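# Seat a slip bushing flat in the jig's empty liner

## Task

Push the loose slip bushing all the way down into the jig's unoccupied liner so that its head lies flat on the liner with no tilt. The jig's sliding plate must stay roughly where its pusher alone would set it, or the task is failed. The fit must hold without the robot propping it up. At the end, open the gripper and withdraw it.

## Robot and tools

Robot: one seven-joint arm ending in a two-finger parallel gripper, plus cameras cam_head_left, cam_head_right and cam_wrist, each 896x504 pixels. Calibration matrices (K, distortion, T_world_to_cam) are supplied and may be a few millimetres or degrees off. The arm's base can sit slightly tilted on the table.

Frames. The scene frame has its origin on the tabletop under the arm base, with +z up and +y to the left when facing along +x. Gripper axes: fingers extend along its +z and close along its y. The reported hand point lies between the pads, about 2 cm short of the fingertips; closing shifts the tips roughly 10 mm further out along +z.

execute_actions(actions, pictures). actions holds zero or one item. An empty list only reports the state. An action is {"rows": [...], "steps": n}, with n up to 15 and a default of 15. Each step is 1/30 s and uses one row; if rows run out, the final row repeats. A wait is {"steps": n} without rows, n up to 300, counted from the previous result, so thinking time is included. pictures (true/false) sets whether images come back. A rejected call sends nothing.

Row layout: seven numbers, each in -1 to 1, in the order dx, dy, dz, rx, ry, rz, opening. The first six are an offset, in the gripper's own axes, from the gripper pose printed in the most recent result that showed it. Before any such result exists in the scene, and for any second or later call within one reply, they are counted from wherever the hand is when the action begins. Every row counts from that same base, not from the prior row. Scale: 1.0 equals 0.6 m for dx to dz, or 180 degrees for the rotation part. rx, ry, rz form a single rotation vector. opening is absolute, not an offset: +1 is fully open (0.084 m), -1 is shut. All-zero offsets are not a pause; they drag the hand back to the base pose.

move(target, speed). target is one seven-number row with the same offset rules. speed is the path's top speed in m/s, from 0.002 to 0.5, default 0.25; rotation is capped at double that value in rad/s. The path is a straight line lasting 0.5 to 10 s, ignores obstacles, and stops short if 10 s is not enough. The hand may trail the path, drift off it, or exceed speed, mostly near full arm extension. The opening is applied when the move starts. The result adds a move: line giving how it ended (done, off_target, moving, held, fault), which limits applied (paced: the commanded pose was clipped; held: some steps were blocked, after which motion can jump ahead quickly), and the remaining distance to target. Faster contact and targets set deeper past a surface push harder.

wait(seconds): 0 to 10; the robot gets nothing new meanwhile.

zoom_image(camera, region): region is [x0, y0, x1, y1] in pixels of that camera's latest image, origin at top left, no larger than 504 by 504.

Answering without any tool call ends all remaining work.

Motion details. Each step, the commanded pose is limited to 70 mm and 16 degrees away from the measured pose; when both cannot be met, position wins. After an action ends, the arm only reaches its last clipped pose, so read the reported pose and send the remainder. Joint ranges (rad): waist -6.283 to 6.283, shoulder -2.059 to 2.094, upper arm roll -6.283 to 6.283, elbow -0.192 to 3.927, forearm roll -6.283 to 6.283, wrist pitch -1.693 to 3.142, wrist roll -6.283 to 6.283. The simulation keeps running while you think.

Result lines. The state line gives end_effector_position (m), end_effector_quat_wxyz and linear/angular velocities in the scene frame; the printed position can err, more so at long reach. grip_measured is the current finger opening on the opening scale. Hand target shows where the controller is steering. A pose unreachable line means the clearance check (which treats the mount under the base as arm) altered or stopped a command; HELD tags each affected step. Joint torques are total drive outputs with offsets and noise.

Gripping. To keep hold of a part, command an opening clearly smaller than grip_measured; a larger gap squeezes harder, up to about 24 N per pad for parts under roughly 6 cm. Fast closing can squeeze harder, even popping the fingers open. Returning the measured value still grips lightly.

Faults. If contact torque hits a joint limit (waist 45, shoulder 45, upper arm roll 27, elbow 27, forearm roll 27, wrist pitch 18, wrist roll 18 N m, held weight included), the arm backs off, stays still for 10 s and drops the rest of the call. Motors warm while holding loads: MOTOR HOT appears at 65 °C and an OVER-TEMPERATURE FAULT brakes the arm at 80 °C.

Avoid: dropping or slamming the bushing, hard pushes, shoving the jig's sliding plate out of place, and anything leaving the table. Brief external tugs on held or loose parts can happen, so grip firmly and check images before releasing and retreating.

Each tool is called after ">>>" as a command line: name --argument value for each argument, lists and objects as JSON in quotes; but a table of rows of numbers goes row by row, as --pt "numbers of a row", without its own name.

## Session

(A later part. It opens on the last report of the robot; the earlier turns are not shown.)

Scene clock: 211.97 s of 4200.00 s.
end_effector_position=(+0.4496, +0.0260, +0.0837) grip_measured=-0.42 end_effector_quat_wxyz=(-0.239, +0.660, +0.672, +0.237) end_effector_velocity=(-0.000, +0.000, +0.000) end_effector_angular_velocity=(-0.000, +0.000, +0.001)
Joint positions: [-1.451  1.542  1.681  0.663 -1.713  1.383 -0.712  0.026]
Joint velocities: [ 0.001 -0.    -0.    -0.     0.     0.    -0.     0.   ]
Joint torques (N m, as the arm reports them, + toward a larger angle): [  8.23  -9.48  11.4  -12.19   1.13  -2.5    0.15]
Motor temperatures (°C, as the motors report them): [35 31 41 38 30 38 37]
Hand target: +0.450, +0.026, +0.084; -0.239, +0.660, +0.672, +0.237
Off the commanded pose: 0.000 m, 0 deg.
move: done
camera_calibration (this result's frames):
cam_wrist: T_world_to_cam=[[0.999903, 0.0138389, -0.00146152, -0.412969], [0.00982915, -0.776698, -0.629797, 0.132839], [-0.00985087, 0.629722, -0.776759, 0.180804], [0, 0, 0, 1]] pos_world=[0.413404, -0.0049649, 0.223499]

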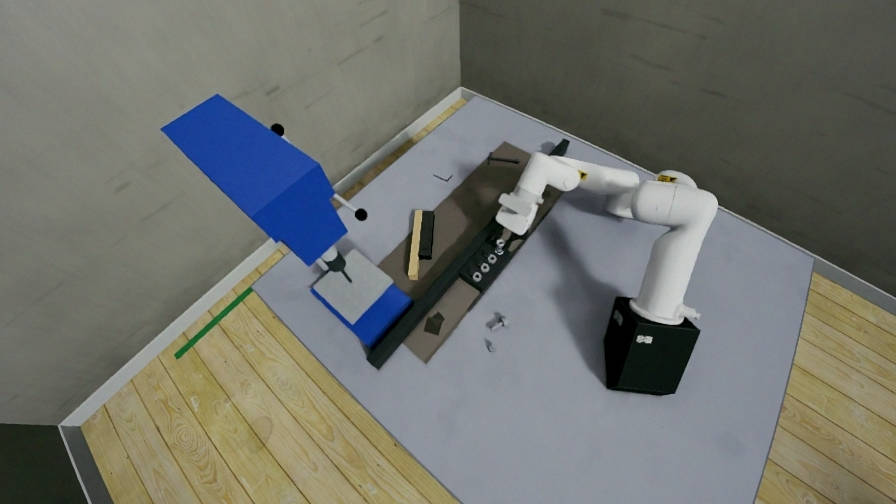

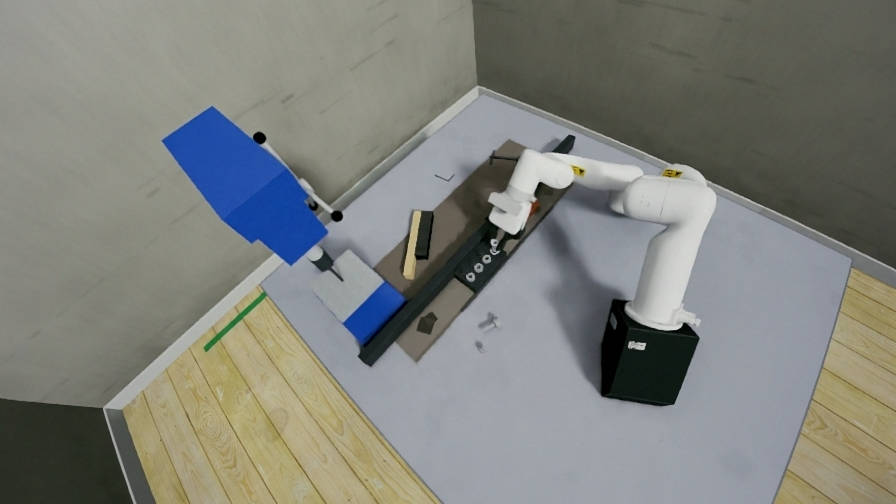

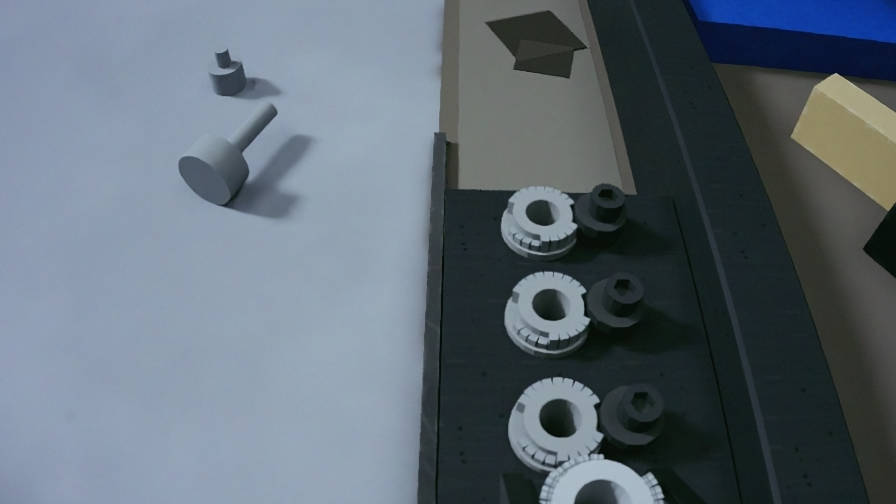

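>>> move --target '[-0.0126,-0.001,0.0155,0,0,0,-1]' --speed 0.003

>>> zoom_image --camera "cam_head_right" --region '[475,225,515,265]'

>>> zoom_image --camera "cam_head_left" --region '[480,225,520,265]'

Scene clock: 218.40 s of 4200.00 s.
end_effector_position=(+0.4491, +0.0260, +0.0718) grip_measured=-0.42 end_effector_quat_wxyz=(-0.239, +0.660, +0.672, +0.237) end_effector_velocity=(-0.000, +0.001, +0.000) end_effector_angular_velocity=(+0.001, -0.001, +0.001)
Joint positions: [-1.462  1.55   1.653  0.672 -1.736  1.368 -0.73   0.026]
Joint velocities: [ 0.     0.001 -0.    -0.002 -0.     0.    -0.     0.   ]
Joint torques (N m, as the arm reports them, + toward a larger angle): [  8.16  -8.93  11.11 -12.61   1.05  -2.42   0.17]
Motor temperatures (°C, as the motors report them): [35 31 41 38 30 38 37]
Hand target: +0.449, +0.026, +0.072; -0.239, +0.660, +0.672, +0.237
Off the commanded pose: 0.000 m, 0 deg.
move: done
camera_calibration (this result's frames):
cam_wrist: T_world_to_cam=[[0.999905, 0.0137387, -0.00144067, -0.412501], [0.00976388, -0.776662, -0.629842, 0.125356], [-0.00977213, 0.629768, -0.776722, 0.171457], [0, 0, 0, 1]] pos_world=[0.412913, -0.00495136, 0.211535]

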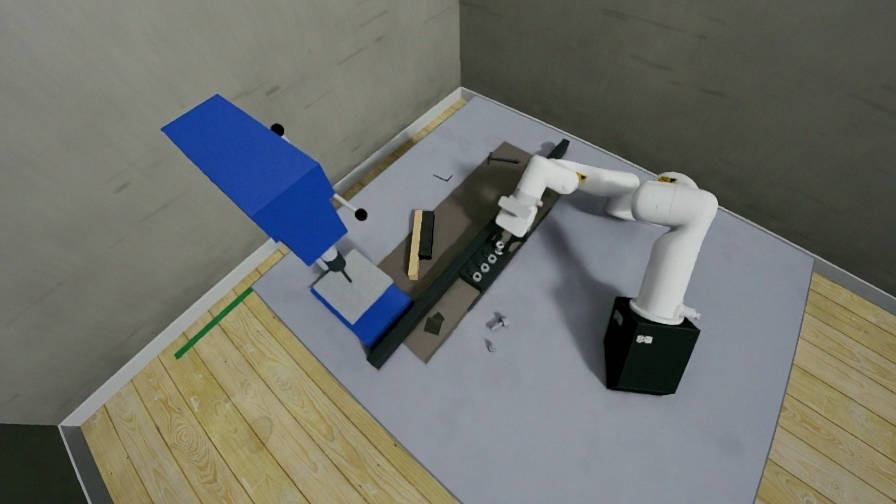

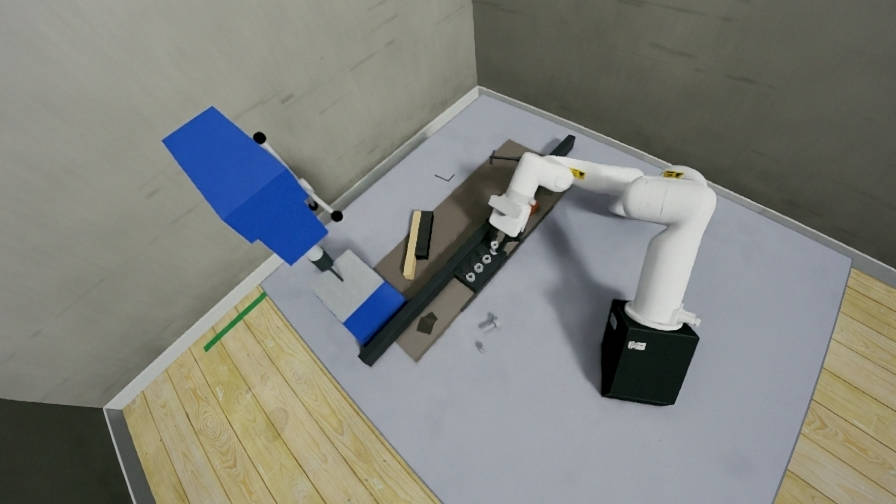

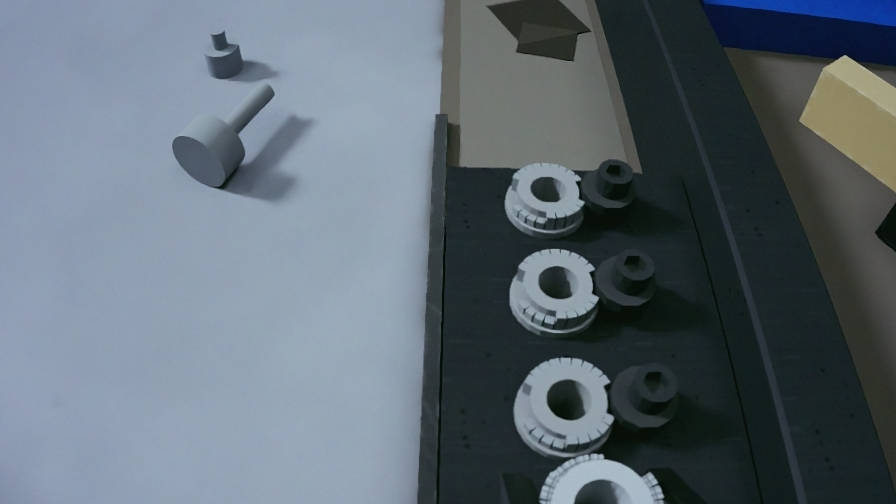

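Region (475, 225, 515, 265) of cam_head_right's 896x504 image, scaled by 12.600, with more detail than that image has.

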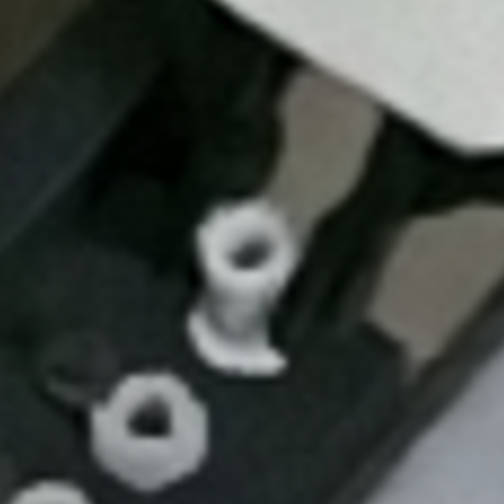

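Region (480, 225, 520, 265) of cam_head_left's 896x504 image, scaled by 12.600, with more detail than that image has.

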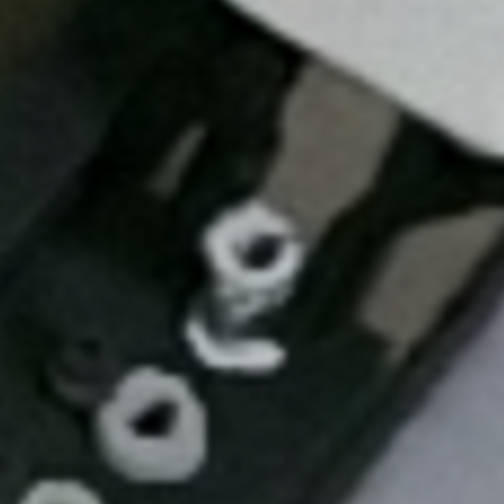

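>>> execute_actions --actions '[]'

>>> move --target '[-0.0074,0,0.0091,0,0,0,-1]' --speed 0.005

Scene clock: 220.30 s of 4200.00 s.
end_effector_position=(+0.4491, +0.0260, +0.0718) grip_measured=-0.42 end_effector_quat_wxyz=(-0.239, +0.660, +0.672, +0.237) end_effector_velocity=(-0.000, -0.000, -0.000) end_effector_angular_velocity=(-0.000, +0.000, -0.000)
Joint positions: [-1.462  1.55   1.653  0.672 -1.736  1.368 -0.73   0.026]
Joint velocities: [-0.001  0.    -0.    -0.    -0.     0.    -0.    -0.   ]
Joint torques (N m, as the arm reports them, + toward a larger angle): [  8.17  -9.23  11.2  -12.74   0.94  -2.47   0.2 ]
Motor temperatures (°C, as the motors report them): [35 31 41 38 30 38 37]
Hand target: +0.449, +0.026, +0.072; -0.239, +0.660, +0.672, +0.237
Off the commanded pose: 0.000 m, 0 deg.
Steps of this call (steps 1 to 57: nothing new was sent). Readings (end_effector_position):
1: (+0.4491, +0.0260, +0.0718)
2: (+0.4491, +0.0260, +0.0718)
4: (+0.4491, +0.0260, +0.0718)
8: (+0.4491, +0.0260, +0.0718)
57: the state above
camera_calibration (this result's frames):
cam_wrist: T_world_to_cam=[[0.999904, 0.0137961, -0.0014747, -0.412474], [0.00978693, -0.776655, -0.62985, 0.125352], [-0.00983482, 0.629775, -0.776716, 0.171465], [0, 0, 0, 1]] pos_world=[0.412893, -0.00493819, 0.211524]

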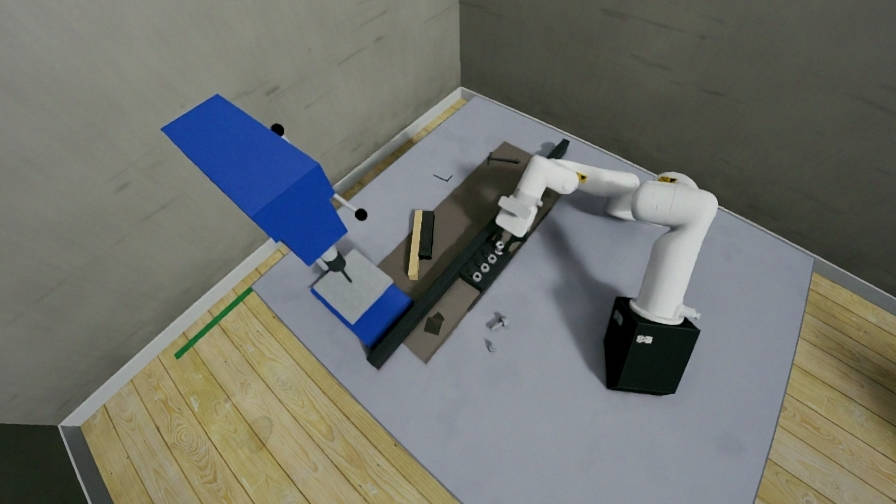

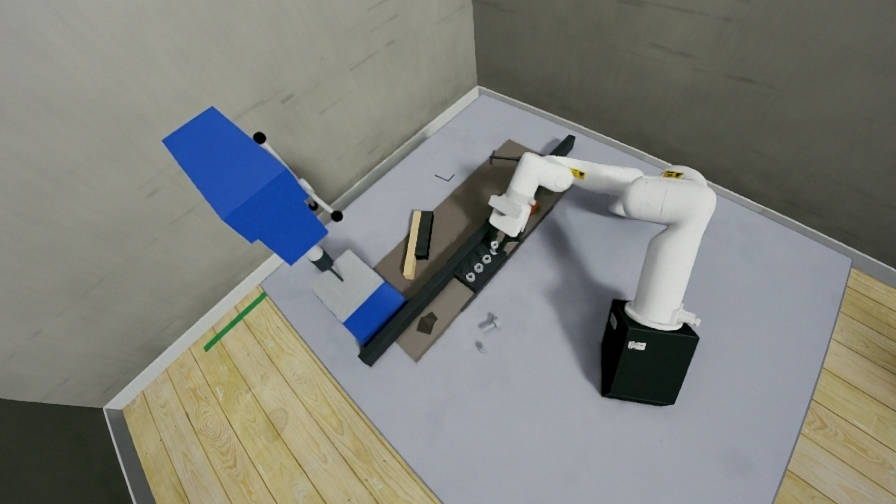

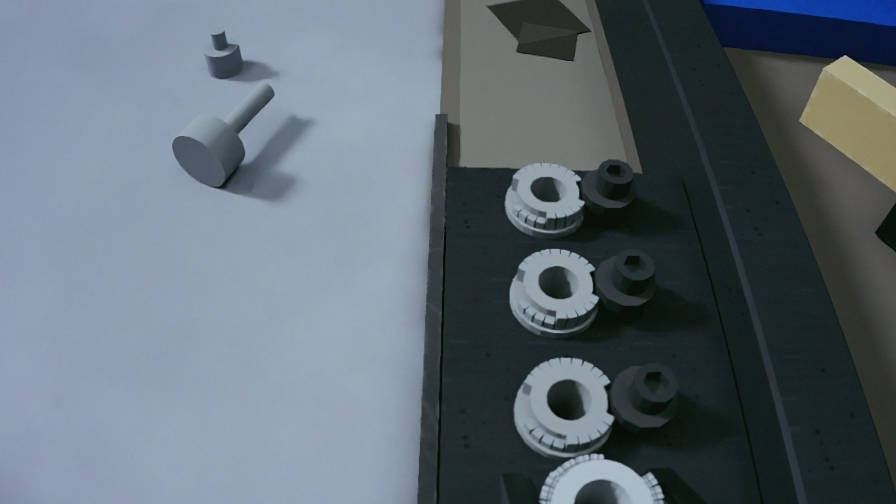

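Scene clock: 221.93 s of 4200.00 s.
end_effector_position=(+0.4492, +0.0262, +0.0653) grip_measured=-0.42 end_effector_quat_wxyz=(-0.239, +0.660, +0.672, +0.238) end_effector_velocity=(+0.000, -0.000, -0.001) end_effector_angular_velocity=(-0.002, +0.001, -0.000)
Joint positions: [-1.467  1.555  1.638  0.679 -1.748  1.36  -0.741  0.026]
Joint velocities: [-0.    -0.001 -0.001  0.002 -0.    -0.    -0.     0.   ]
Joint torques (N m, as the arm reports them, + toward a larger angle): [  7.65  -9.25  10.3  -11.49   0.5   -2.15   0.13]
Motor temperatures (°C, as the motors report them): [35 31 41 38 30 38 37]
Hand target: +0.449, +0.026, +0.065; -0.239, +0.660, +0.672, +0.237
Off the commanded pose: 0.001 m, 0 deg.
move: done
camera_calibration (this result's frames):
cam_wrist: T_world_to_cam=[[0.999902, 0.0139842, -0.000633827, -0.412627], [0.0104562, -0.776213, -0.630384, 0.121126], [-0.00930739, 0.630316, -0.776283, 0.165994], [0, 0, 0, 1]] pos_world=[0.412865, -0.00483929, 0.204953]

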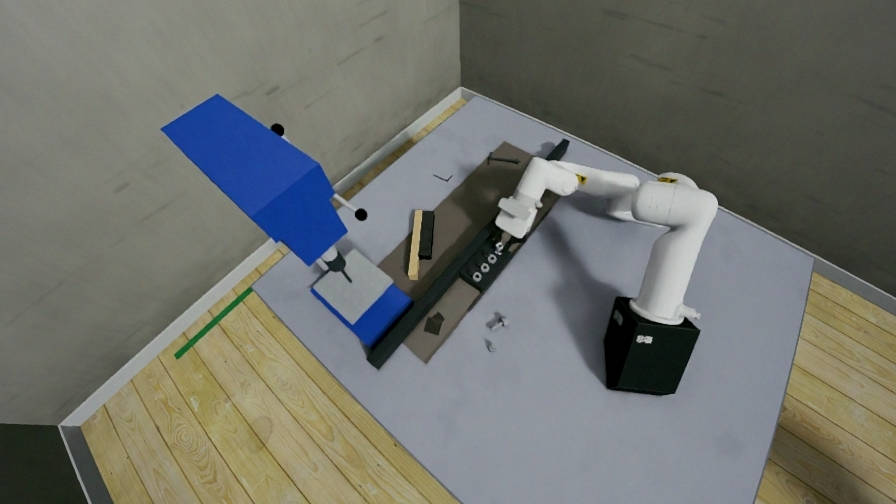

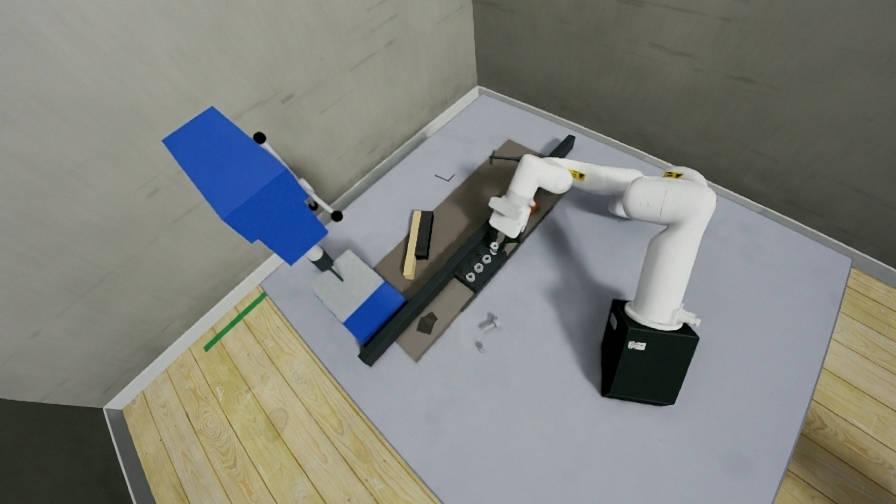

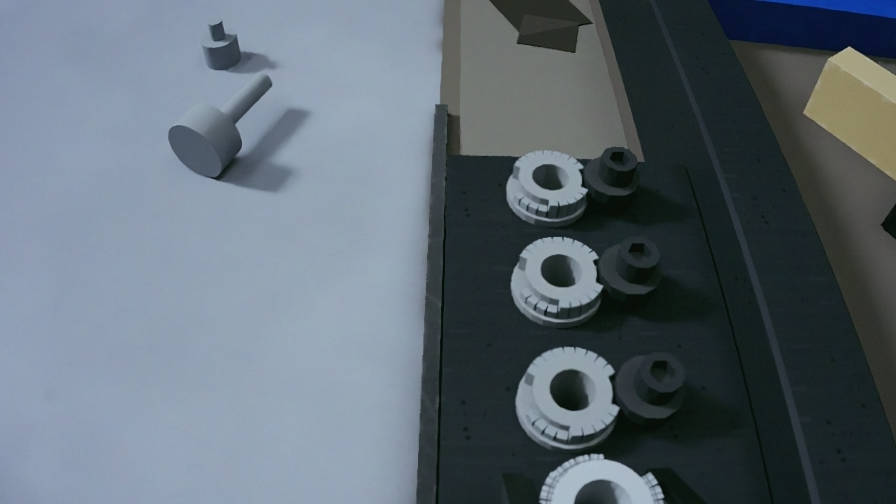

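>>> zoom_image --camera "cam_head_right" --region '[475,225,515,265]'

Region (475, 225, 515, 265) of cam_head_right's 896x504 image, scaled by 12.600, with more detail than that image has.

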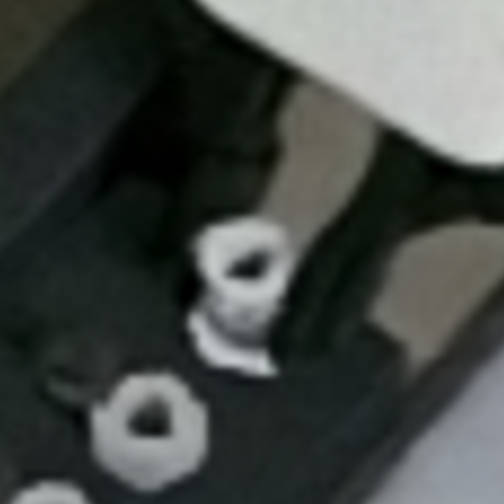

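>>> move --target '[-0.006,0,0.008,0,0,0,-1]' --speed 0.005

>>> zoom_image --camera "cam_head_right" --region '[475,225,515,265]'

Scene clock: 224.00 s of 4200.00 s.
end_effector_position=(+0.4495, +0.0271, +0.0627) grip_measured=-0.41 end_effector_quat_wxyz=(-0.238, +0.658, +0.673, +0.240) end_effector_velocity=(-0.000, -0.000, -0.000) end_effector_angular_velocity=(-0.001, -0.001, +0.001)
Joint positions: [-1.47   1.557  1.629  0.68  -1.756  1.35  -0.75   0.026]
Joint velocities: [ 0.    -0.002 -0.    -0.     0.    -0.    -0.    -0.   ]
Joint torques (N m, as the arm reports them, + toward a larger angle): [  3.39 -11.56  -0.3    3.98  -6.24   1.43  -0.24]
Motor temperatures (°C, as the motors report them): [35 31 41 38 30 38 37]
Hand target: +0.449, +0.026, +0.059; -0.239, +0.660, +0.672, +0.238
Off the commanded pose: 0.003 m, 0 deg.
move: done
camera_calibration (this result's frames):
cam_wrist: T_world_to_cam=[[0.999876, 0.0149901, 0.00473109, -0.413323], [0.0145985, -0.773944, -0.633086, 0.118371], [-0.00582844, 0.633077, -0.774067, 0.161706], [0, 0, 0, 1]] pos_world=[0.412487, -0.00456421, 0.202066]

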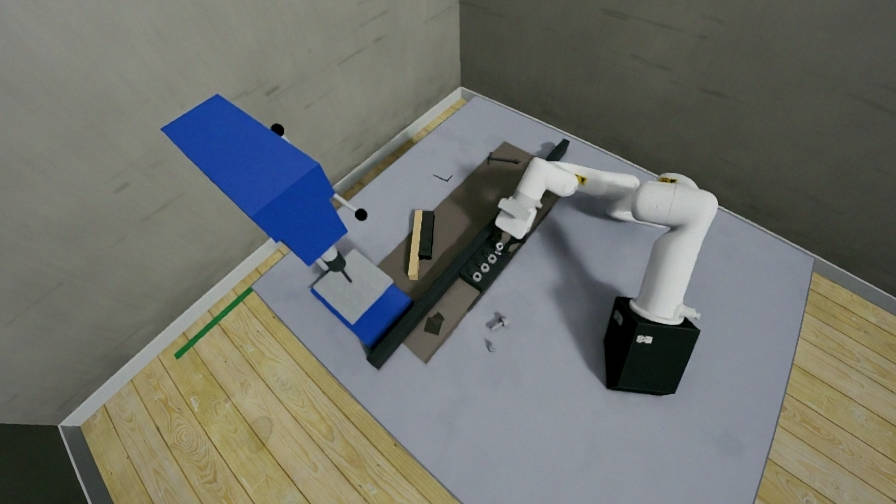

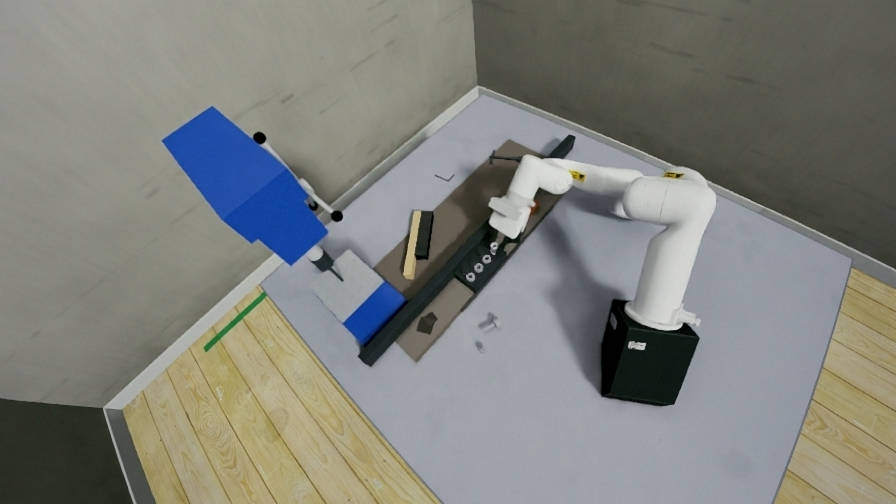

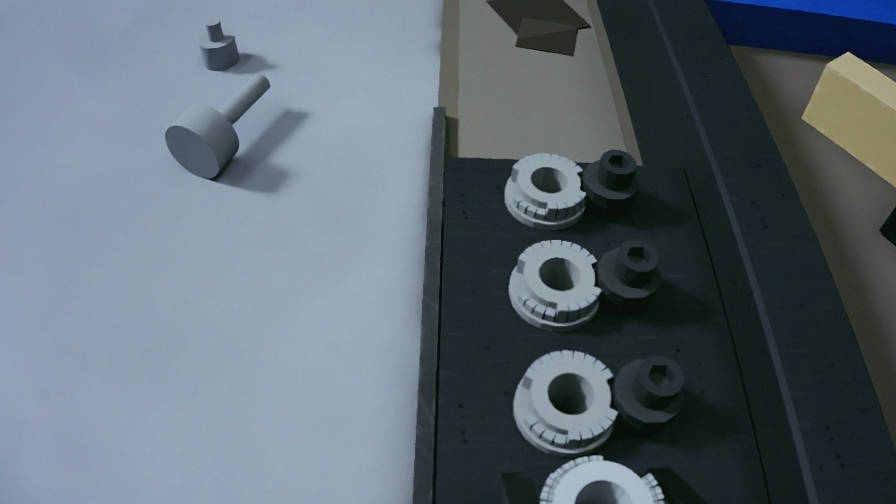

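Region (475, 225, 515, 265) of cam_head_right's 896x504 image, scaled by 12.600, with more detail than that image has.

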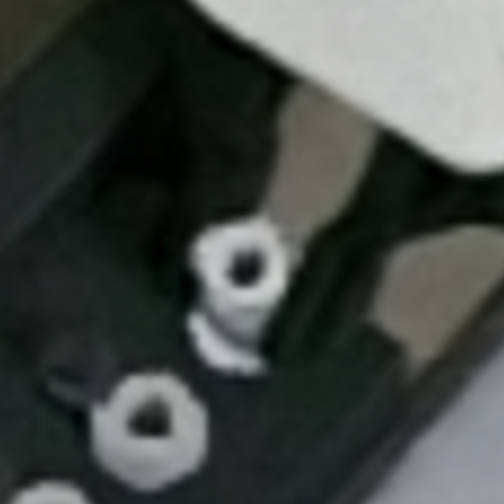

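>>> execute_actions --actions '[{"rows":[[0,0,0,0,0,0,-0.6],[0,0,0,0,0,0,-0.5],[0.001,0,-0.001,0,0,0,-0.45],[0.001,0,-0.001,0,0,0,-0.4],[0.001,0,-0.001,0,0,0,-0.36],[0.001,0,-0.001,0,0,0,-0.32],[0.001,0,-0.001,0,0,0,-0.25],[0.001,0,-0.001,0,0,0,-0.15],[0.001,0,-0.001,0,0,0,0.0]],"steps":15}]' --pictures false

>>> move --target '[0.04,0,-0.08,0,0,0,0]' --speed 0.08

>>> zoom_image --camera "cam_head_right" --region '[465,215,525,275]'

Scene clock: 225.10 s of 4200.00 s.
end_effector_position=(+0.4498, +0.0271, +0.0626) grip_measured=-0.01 end_effector_quat_wxyz=(-0.238, +0.659, +0.672, +0.240) end_effector_velocity=(-0.002, -0.001, +0.001) end_effector_angular_velocity=(-0.002, +0.002, +0.003)
Joint positions: [-1.469  1.556  1.629  0.682 -1.755  1.349 -0.748  0.043]
Joint velocities: [-0.004 -0.004  0.002 -0.006  0.006  0.003  0.001  0.001]
Joint torques (N m, as the arm reports them, + toward a larger angle): [  1.36 -13.15   4.5   -4.96  -1.32   3.19  -0.09]
Motor temperatures (°C, as the motors report them): [35 31 41 38 30 38 37]
Hand target: +0.449, +0.027, +0.064; -0.238, +0.658, +0.673, +0.240
Off the commanded pose: 0.001 m, 0 deg.
Steps of this call (steps 1 to 18: nothing new was sent; steps 19 to 33: all 15 steps of this action). Readings (end_effector_position):
19: (+0.4494, +0.0270, +0.0627)
20: (+0.4494, +0.0270, +0.0629)
22: (+0.4494, +0.0270, +0.0631)
26: (+0.4504, +0.0272, +0.0630)
33: the state above

Scene clock: 226.37 s of 4200.00 s.
end_effector_position=(+0.4488, +0.0149, +0.1147) grip_measured=-0.01 end_effector_quat_wxyz=(-0.238, +0.659, +0.672, +0.239) end_effector_velocity=(+0.000, -0.000, +0.001) end_effector_angular_velocity=(+0.001, -0.001, -0.001)
Joint positions: [-1.456  1.521  1.772  0.636 -1.631  1.42  -0.693  0.044]
Joint velocities: [ 0.001  0.     0.003 -0.     0.002  0.     0.001  0.   ]
Joint torques (N m, as the arm reports them, + toward a larger angle): [  7.89 -10.27  11.51 -10.49   0.96  -2.37   0.2 ]
Motor temperatures (°C, as the motors report them): [35 31 41 38 30 38 37]
Hand target: +0.449, +0.015, +0.115; -0.238, +0.658, +0.673, +0.240
Off the commanded pose: 0.000 m, 0 deg.
move: done
camera_calibration (this result's frames):
cam_wrist: T_world_to_cam=[[0.999884, 0.0149766, 0.00273874, -0.412512], [0.0133355, -0.77472, -0.632163, 0.142416], [-0.0073459, 0.632126, -0.77483, 0.210412], [0, 0, 0, 1]] pos_world=[0.41211, -0.0164961, 0.254194]

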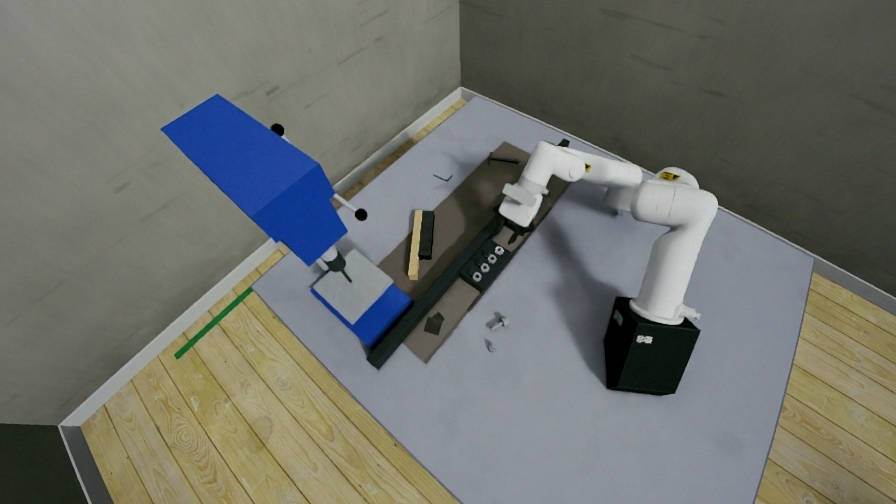

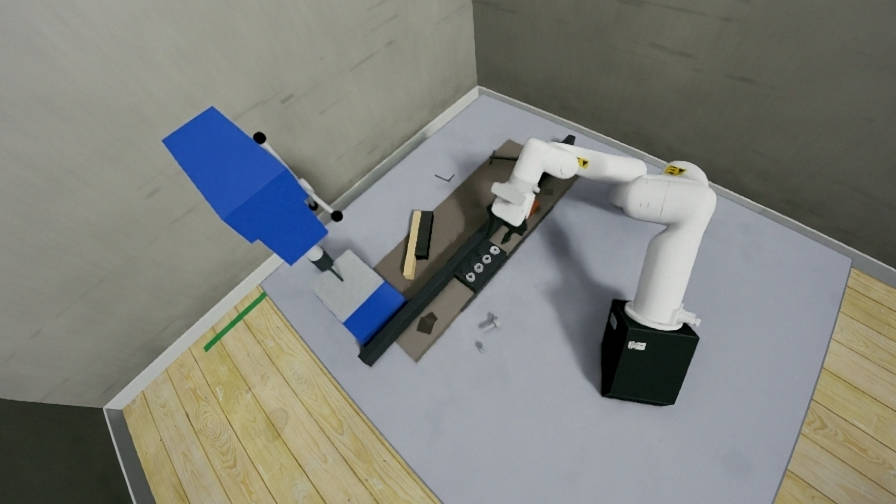

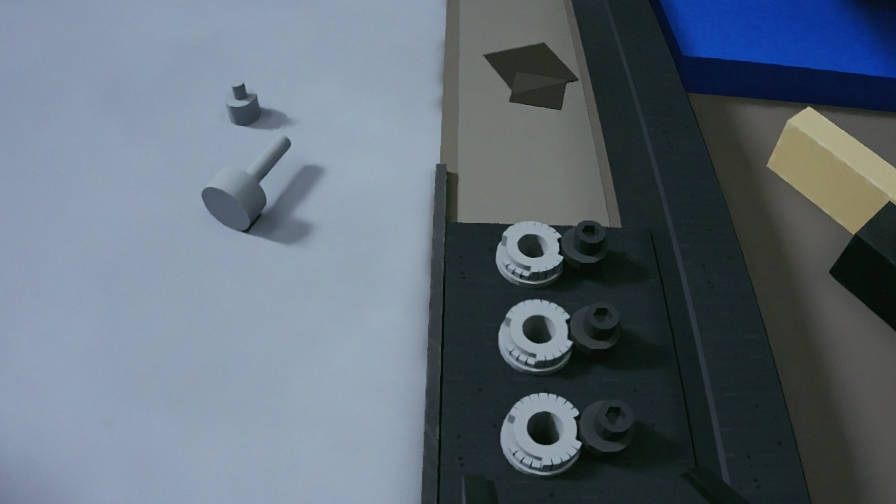

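Region (465, 215, 525, 275) of cam_head_right's 896x504 image, scaled by 8.400, with more detail than that image has.

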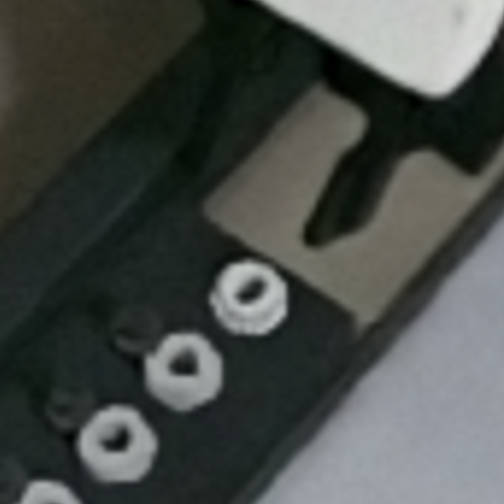

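>>> move --target '[-0.04,0,-0.04,0,-0.217,0,-1]' --speed 0.25

Scene clock: 231.27 s of 4200.00 s.
end_effector_position=(+0.4494, -0.0194, +0.1176) grip_measured=-1.00 end_effector_quat_wxyz=(+0.000, +0.701, +0.713, +0.005) end_effector_velocity=(-0.000, +0.001, +0.001) end_effector_angular_velocity=(-0.002, -0.001, +0.002)
Joint positions: [-1.09   1.075  1.748  0.699 -1.651  1.818 -0.3    0.   ]
Joint velocities: [ 0.004 -0.001 -0.     0.     0.     0.003  0.002  0.   ]
Joint torques (N m, as the arm reports them, + toward a larger angle): [ 11.73 -14.18  14.17  -2.3    0.08  -1.83   0.18]
Motor temperatures (°C, as the motors report them): [35 31 41 38 30 38 37]
Hand target: +0.449, -0.019, +0.118; +0.001, +0.701, +0.713, +0.005
Off the commanded pose: 0.001 m, 0 deg.
move: done
camera_calibration (this result's frames):
cam_wrist: T_world_to_cam=[[0.999924, 0.0107306, 0.00599041, -0.413036], [0.0107417, -0.999941, -0.00182056, 0.0403048], [0.00597052, 0.00188477, -0.99998, 0.242634], [0, 0, 0, 1]] pos_world=[0.411123, 0.0442772, 0.245177]

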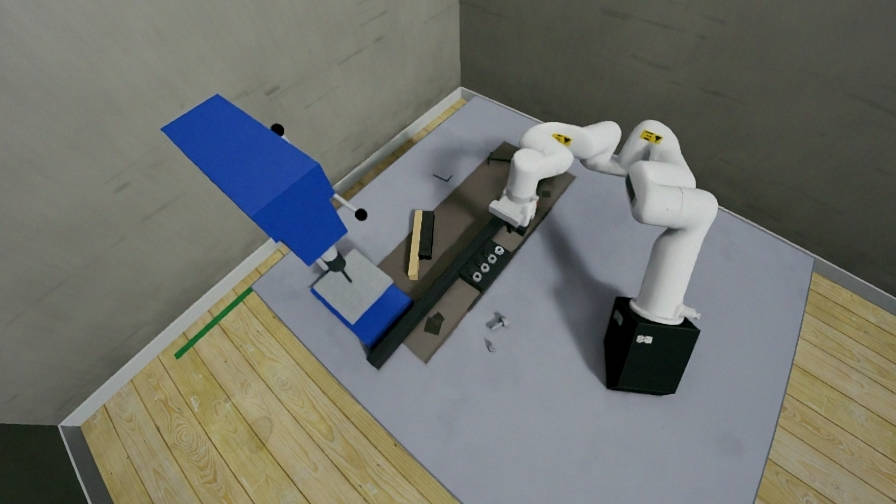

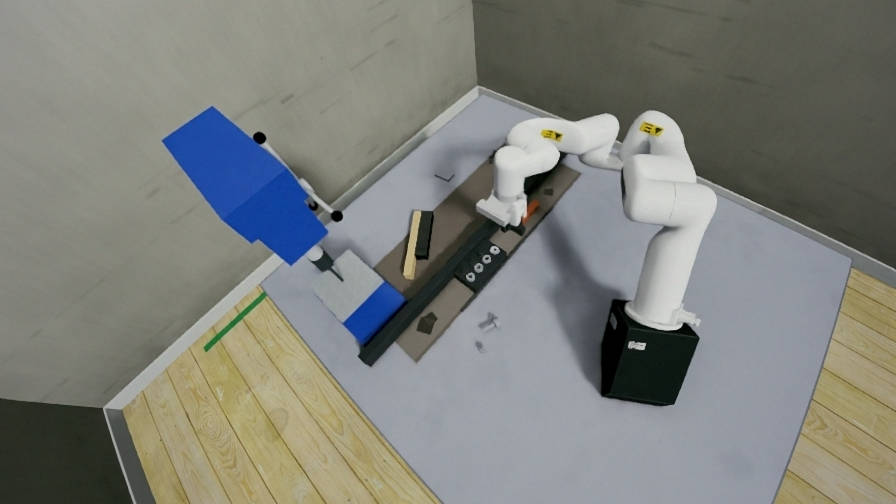

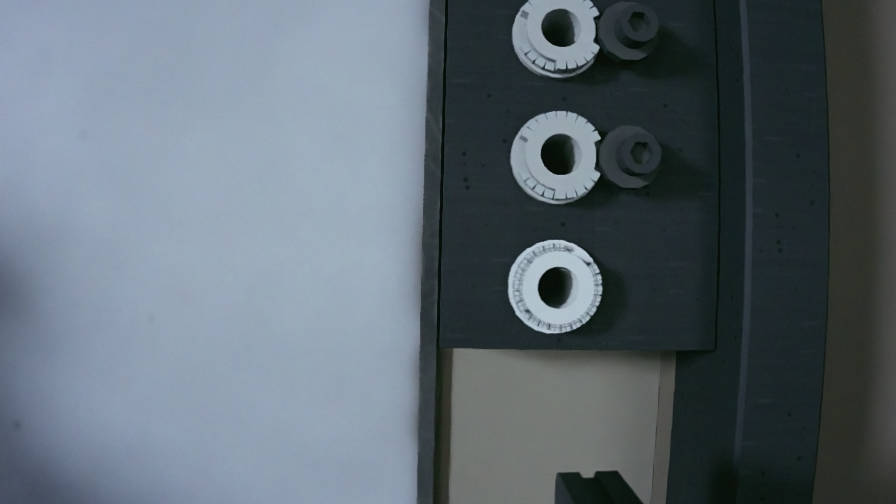

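>>> move --target '[0.0905,0.001,0.055,0,0,0,-1]' --speed 0.15

>>> move --target '[0,0,0.028,0,0,0,-1]' --speed 0.01

Scene clock: 232.97 s of 4200.00 s.
end_effector_position=(+0.4497, +0.0348, +0.0852) grip_measured=-1.00 end_effector_quat_wxyz=(+0.001, +0.702, +0.713, +0.005) end_effector_velocity=(-0.001, +0.001, -0.001) end_effector_angular_velocity=(-0.002, +0.002, +0.001)
Joint positions: [-0.908  1.101  1.543  0.773 -1.745  1.777 -0.206  0.   ]
Joint velocities: [ 0.003  0.001 -0.005  0.001 -0.001  0.     0.001  0.   ]
Joint torques (N m, as the arm reports them, + toward a larger angle): [ 13.59 -14.34  14.7   -4.1    0.06  -1.82   0.18]
Motor temperatures (°C, as the motors report them): [35 31 41 38 30 38 37]
Hand target: +0.449, +0.035, +0.085; +0.001, +0.701, +0.713, +0.005
Off the commanded pose: 0.001 m, 0 deg.
move: done
camera_calibration (this result's frames):
cam_wrist: T_world_to_cam=[[0.99993, 0.00997216, 0.00638887, -0.413712], [0.00998359, -0.999949, -0.00175944, 0.09475], [0.006371, 0.00182311, -0.999978, 0.209975], [0, 0, 0, 1]] pos_world=[0.411399, 0.0984879, 0.21278]

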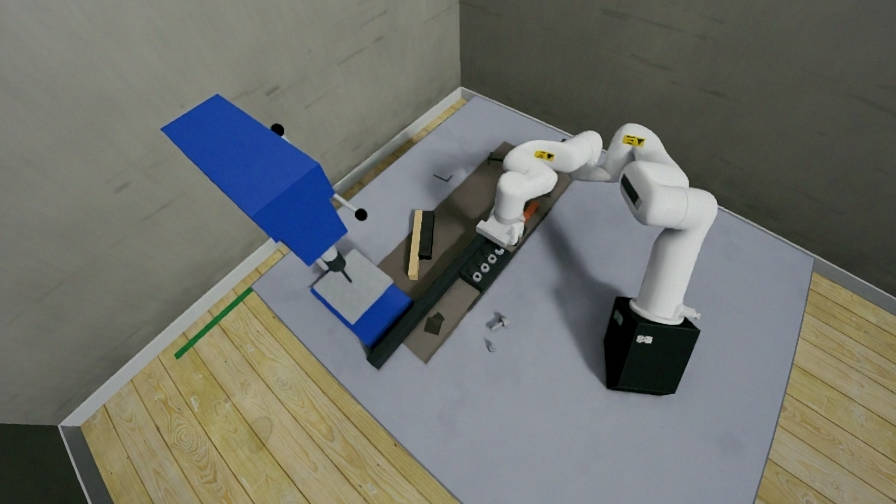

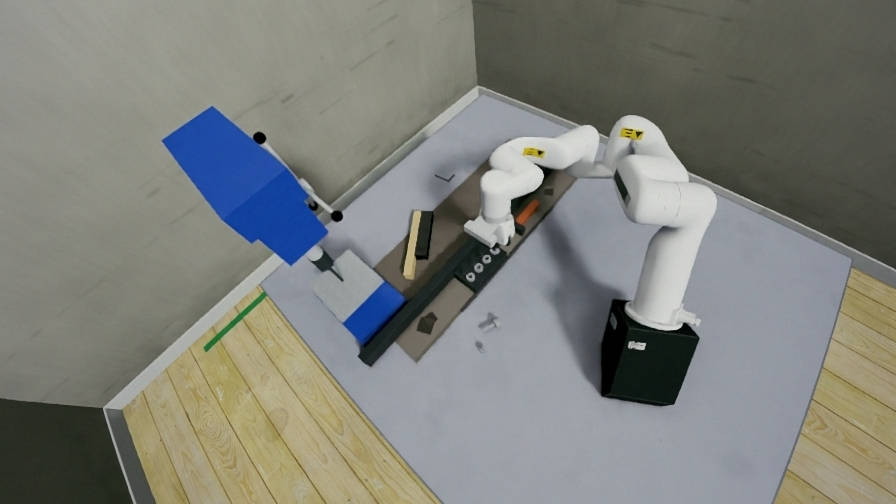

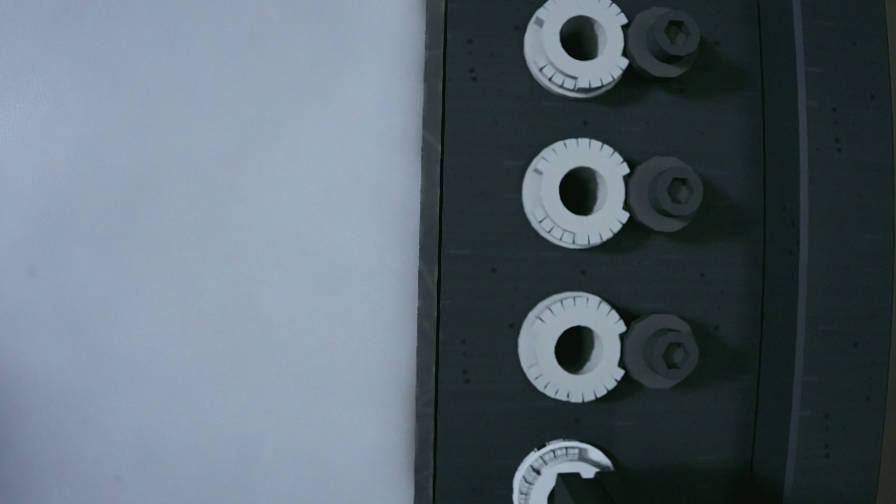

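Scene clock: 234.87 s of 4200.00 s.
end_effector_position=(+0.4503, +0.0355, +0.0699) grip_measured=-1.00 end_effector_quat_wxyz=(+0.001, +0.701, +0.713, +0.007) end_effector_velocity=(-0.000, -0.001, -0.001) end_effector_angular_velocity=(-0.002, +0.000, +0.000)
Joint positions: [-0.919  1.112  1.508  0.774 -1.785  1.753 -0.214  0.   ]
Joint velocities: [-0.     0.    -0.002  0.    -0.002  0.001 -0.001  0.   ]
Joint torques (N m, as the arm reports them, + toward a larger angle): [ 11.07 -12.74  10.67  -2.37  -0.66  -1.79   0.27]
Motor temperatures (°C, as the motors report them): [35 31 41 38 30 38 37]
Hand target: +0.450, +0.035, +0.068; +0.001, +0.702, +0.713, +0.005
Off the commanded pose: 0.002 m, 0 deg.
move: done
camera_calibration (this result's frames):
cam_wrist: T_world_to_cam=[[0.999899, 0.0107899, 0.0092611, -0.414454], [0.0108231, -0.999935, -0.00353895, 0.0951652], [0.00922231, 0.00363883, -0.999951, 0.193362], [0, 0, 0, 1]] pos_world=[0.411599, 0.0989274, 0.197528]

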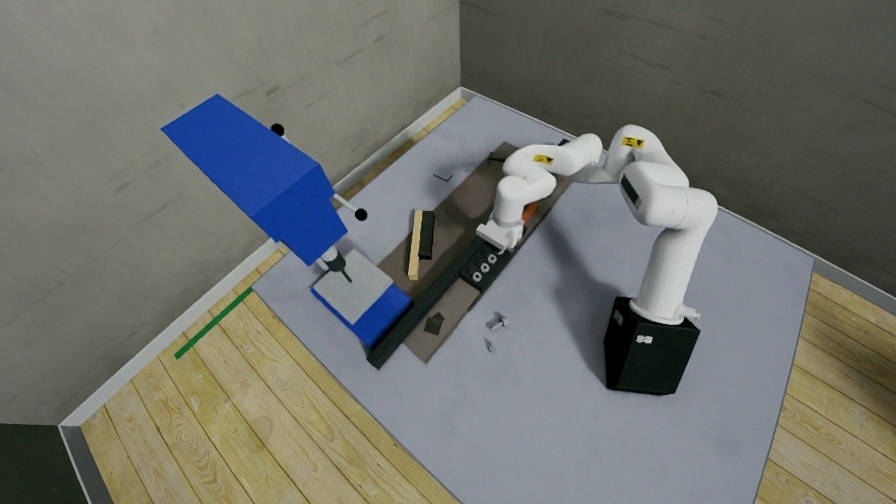

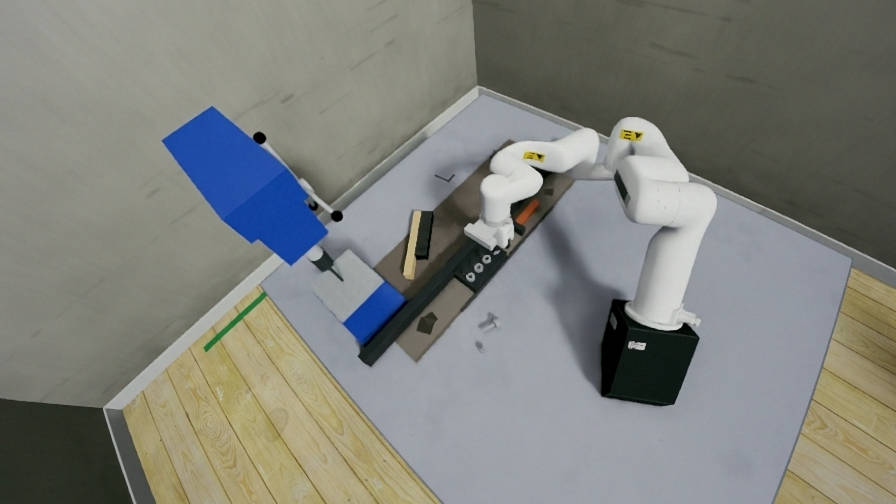

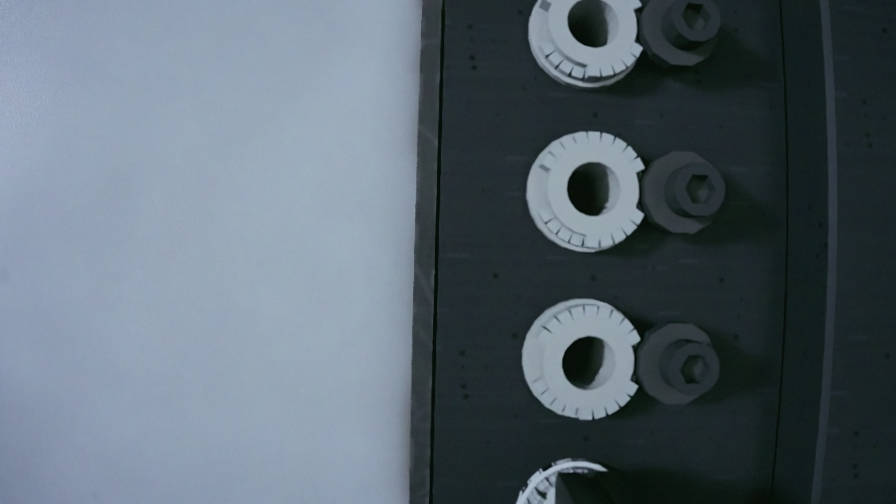

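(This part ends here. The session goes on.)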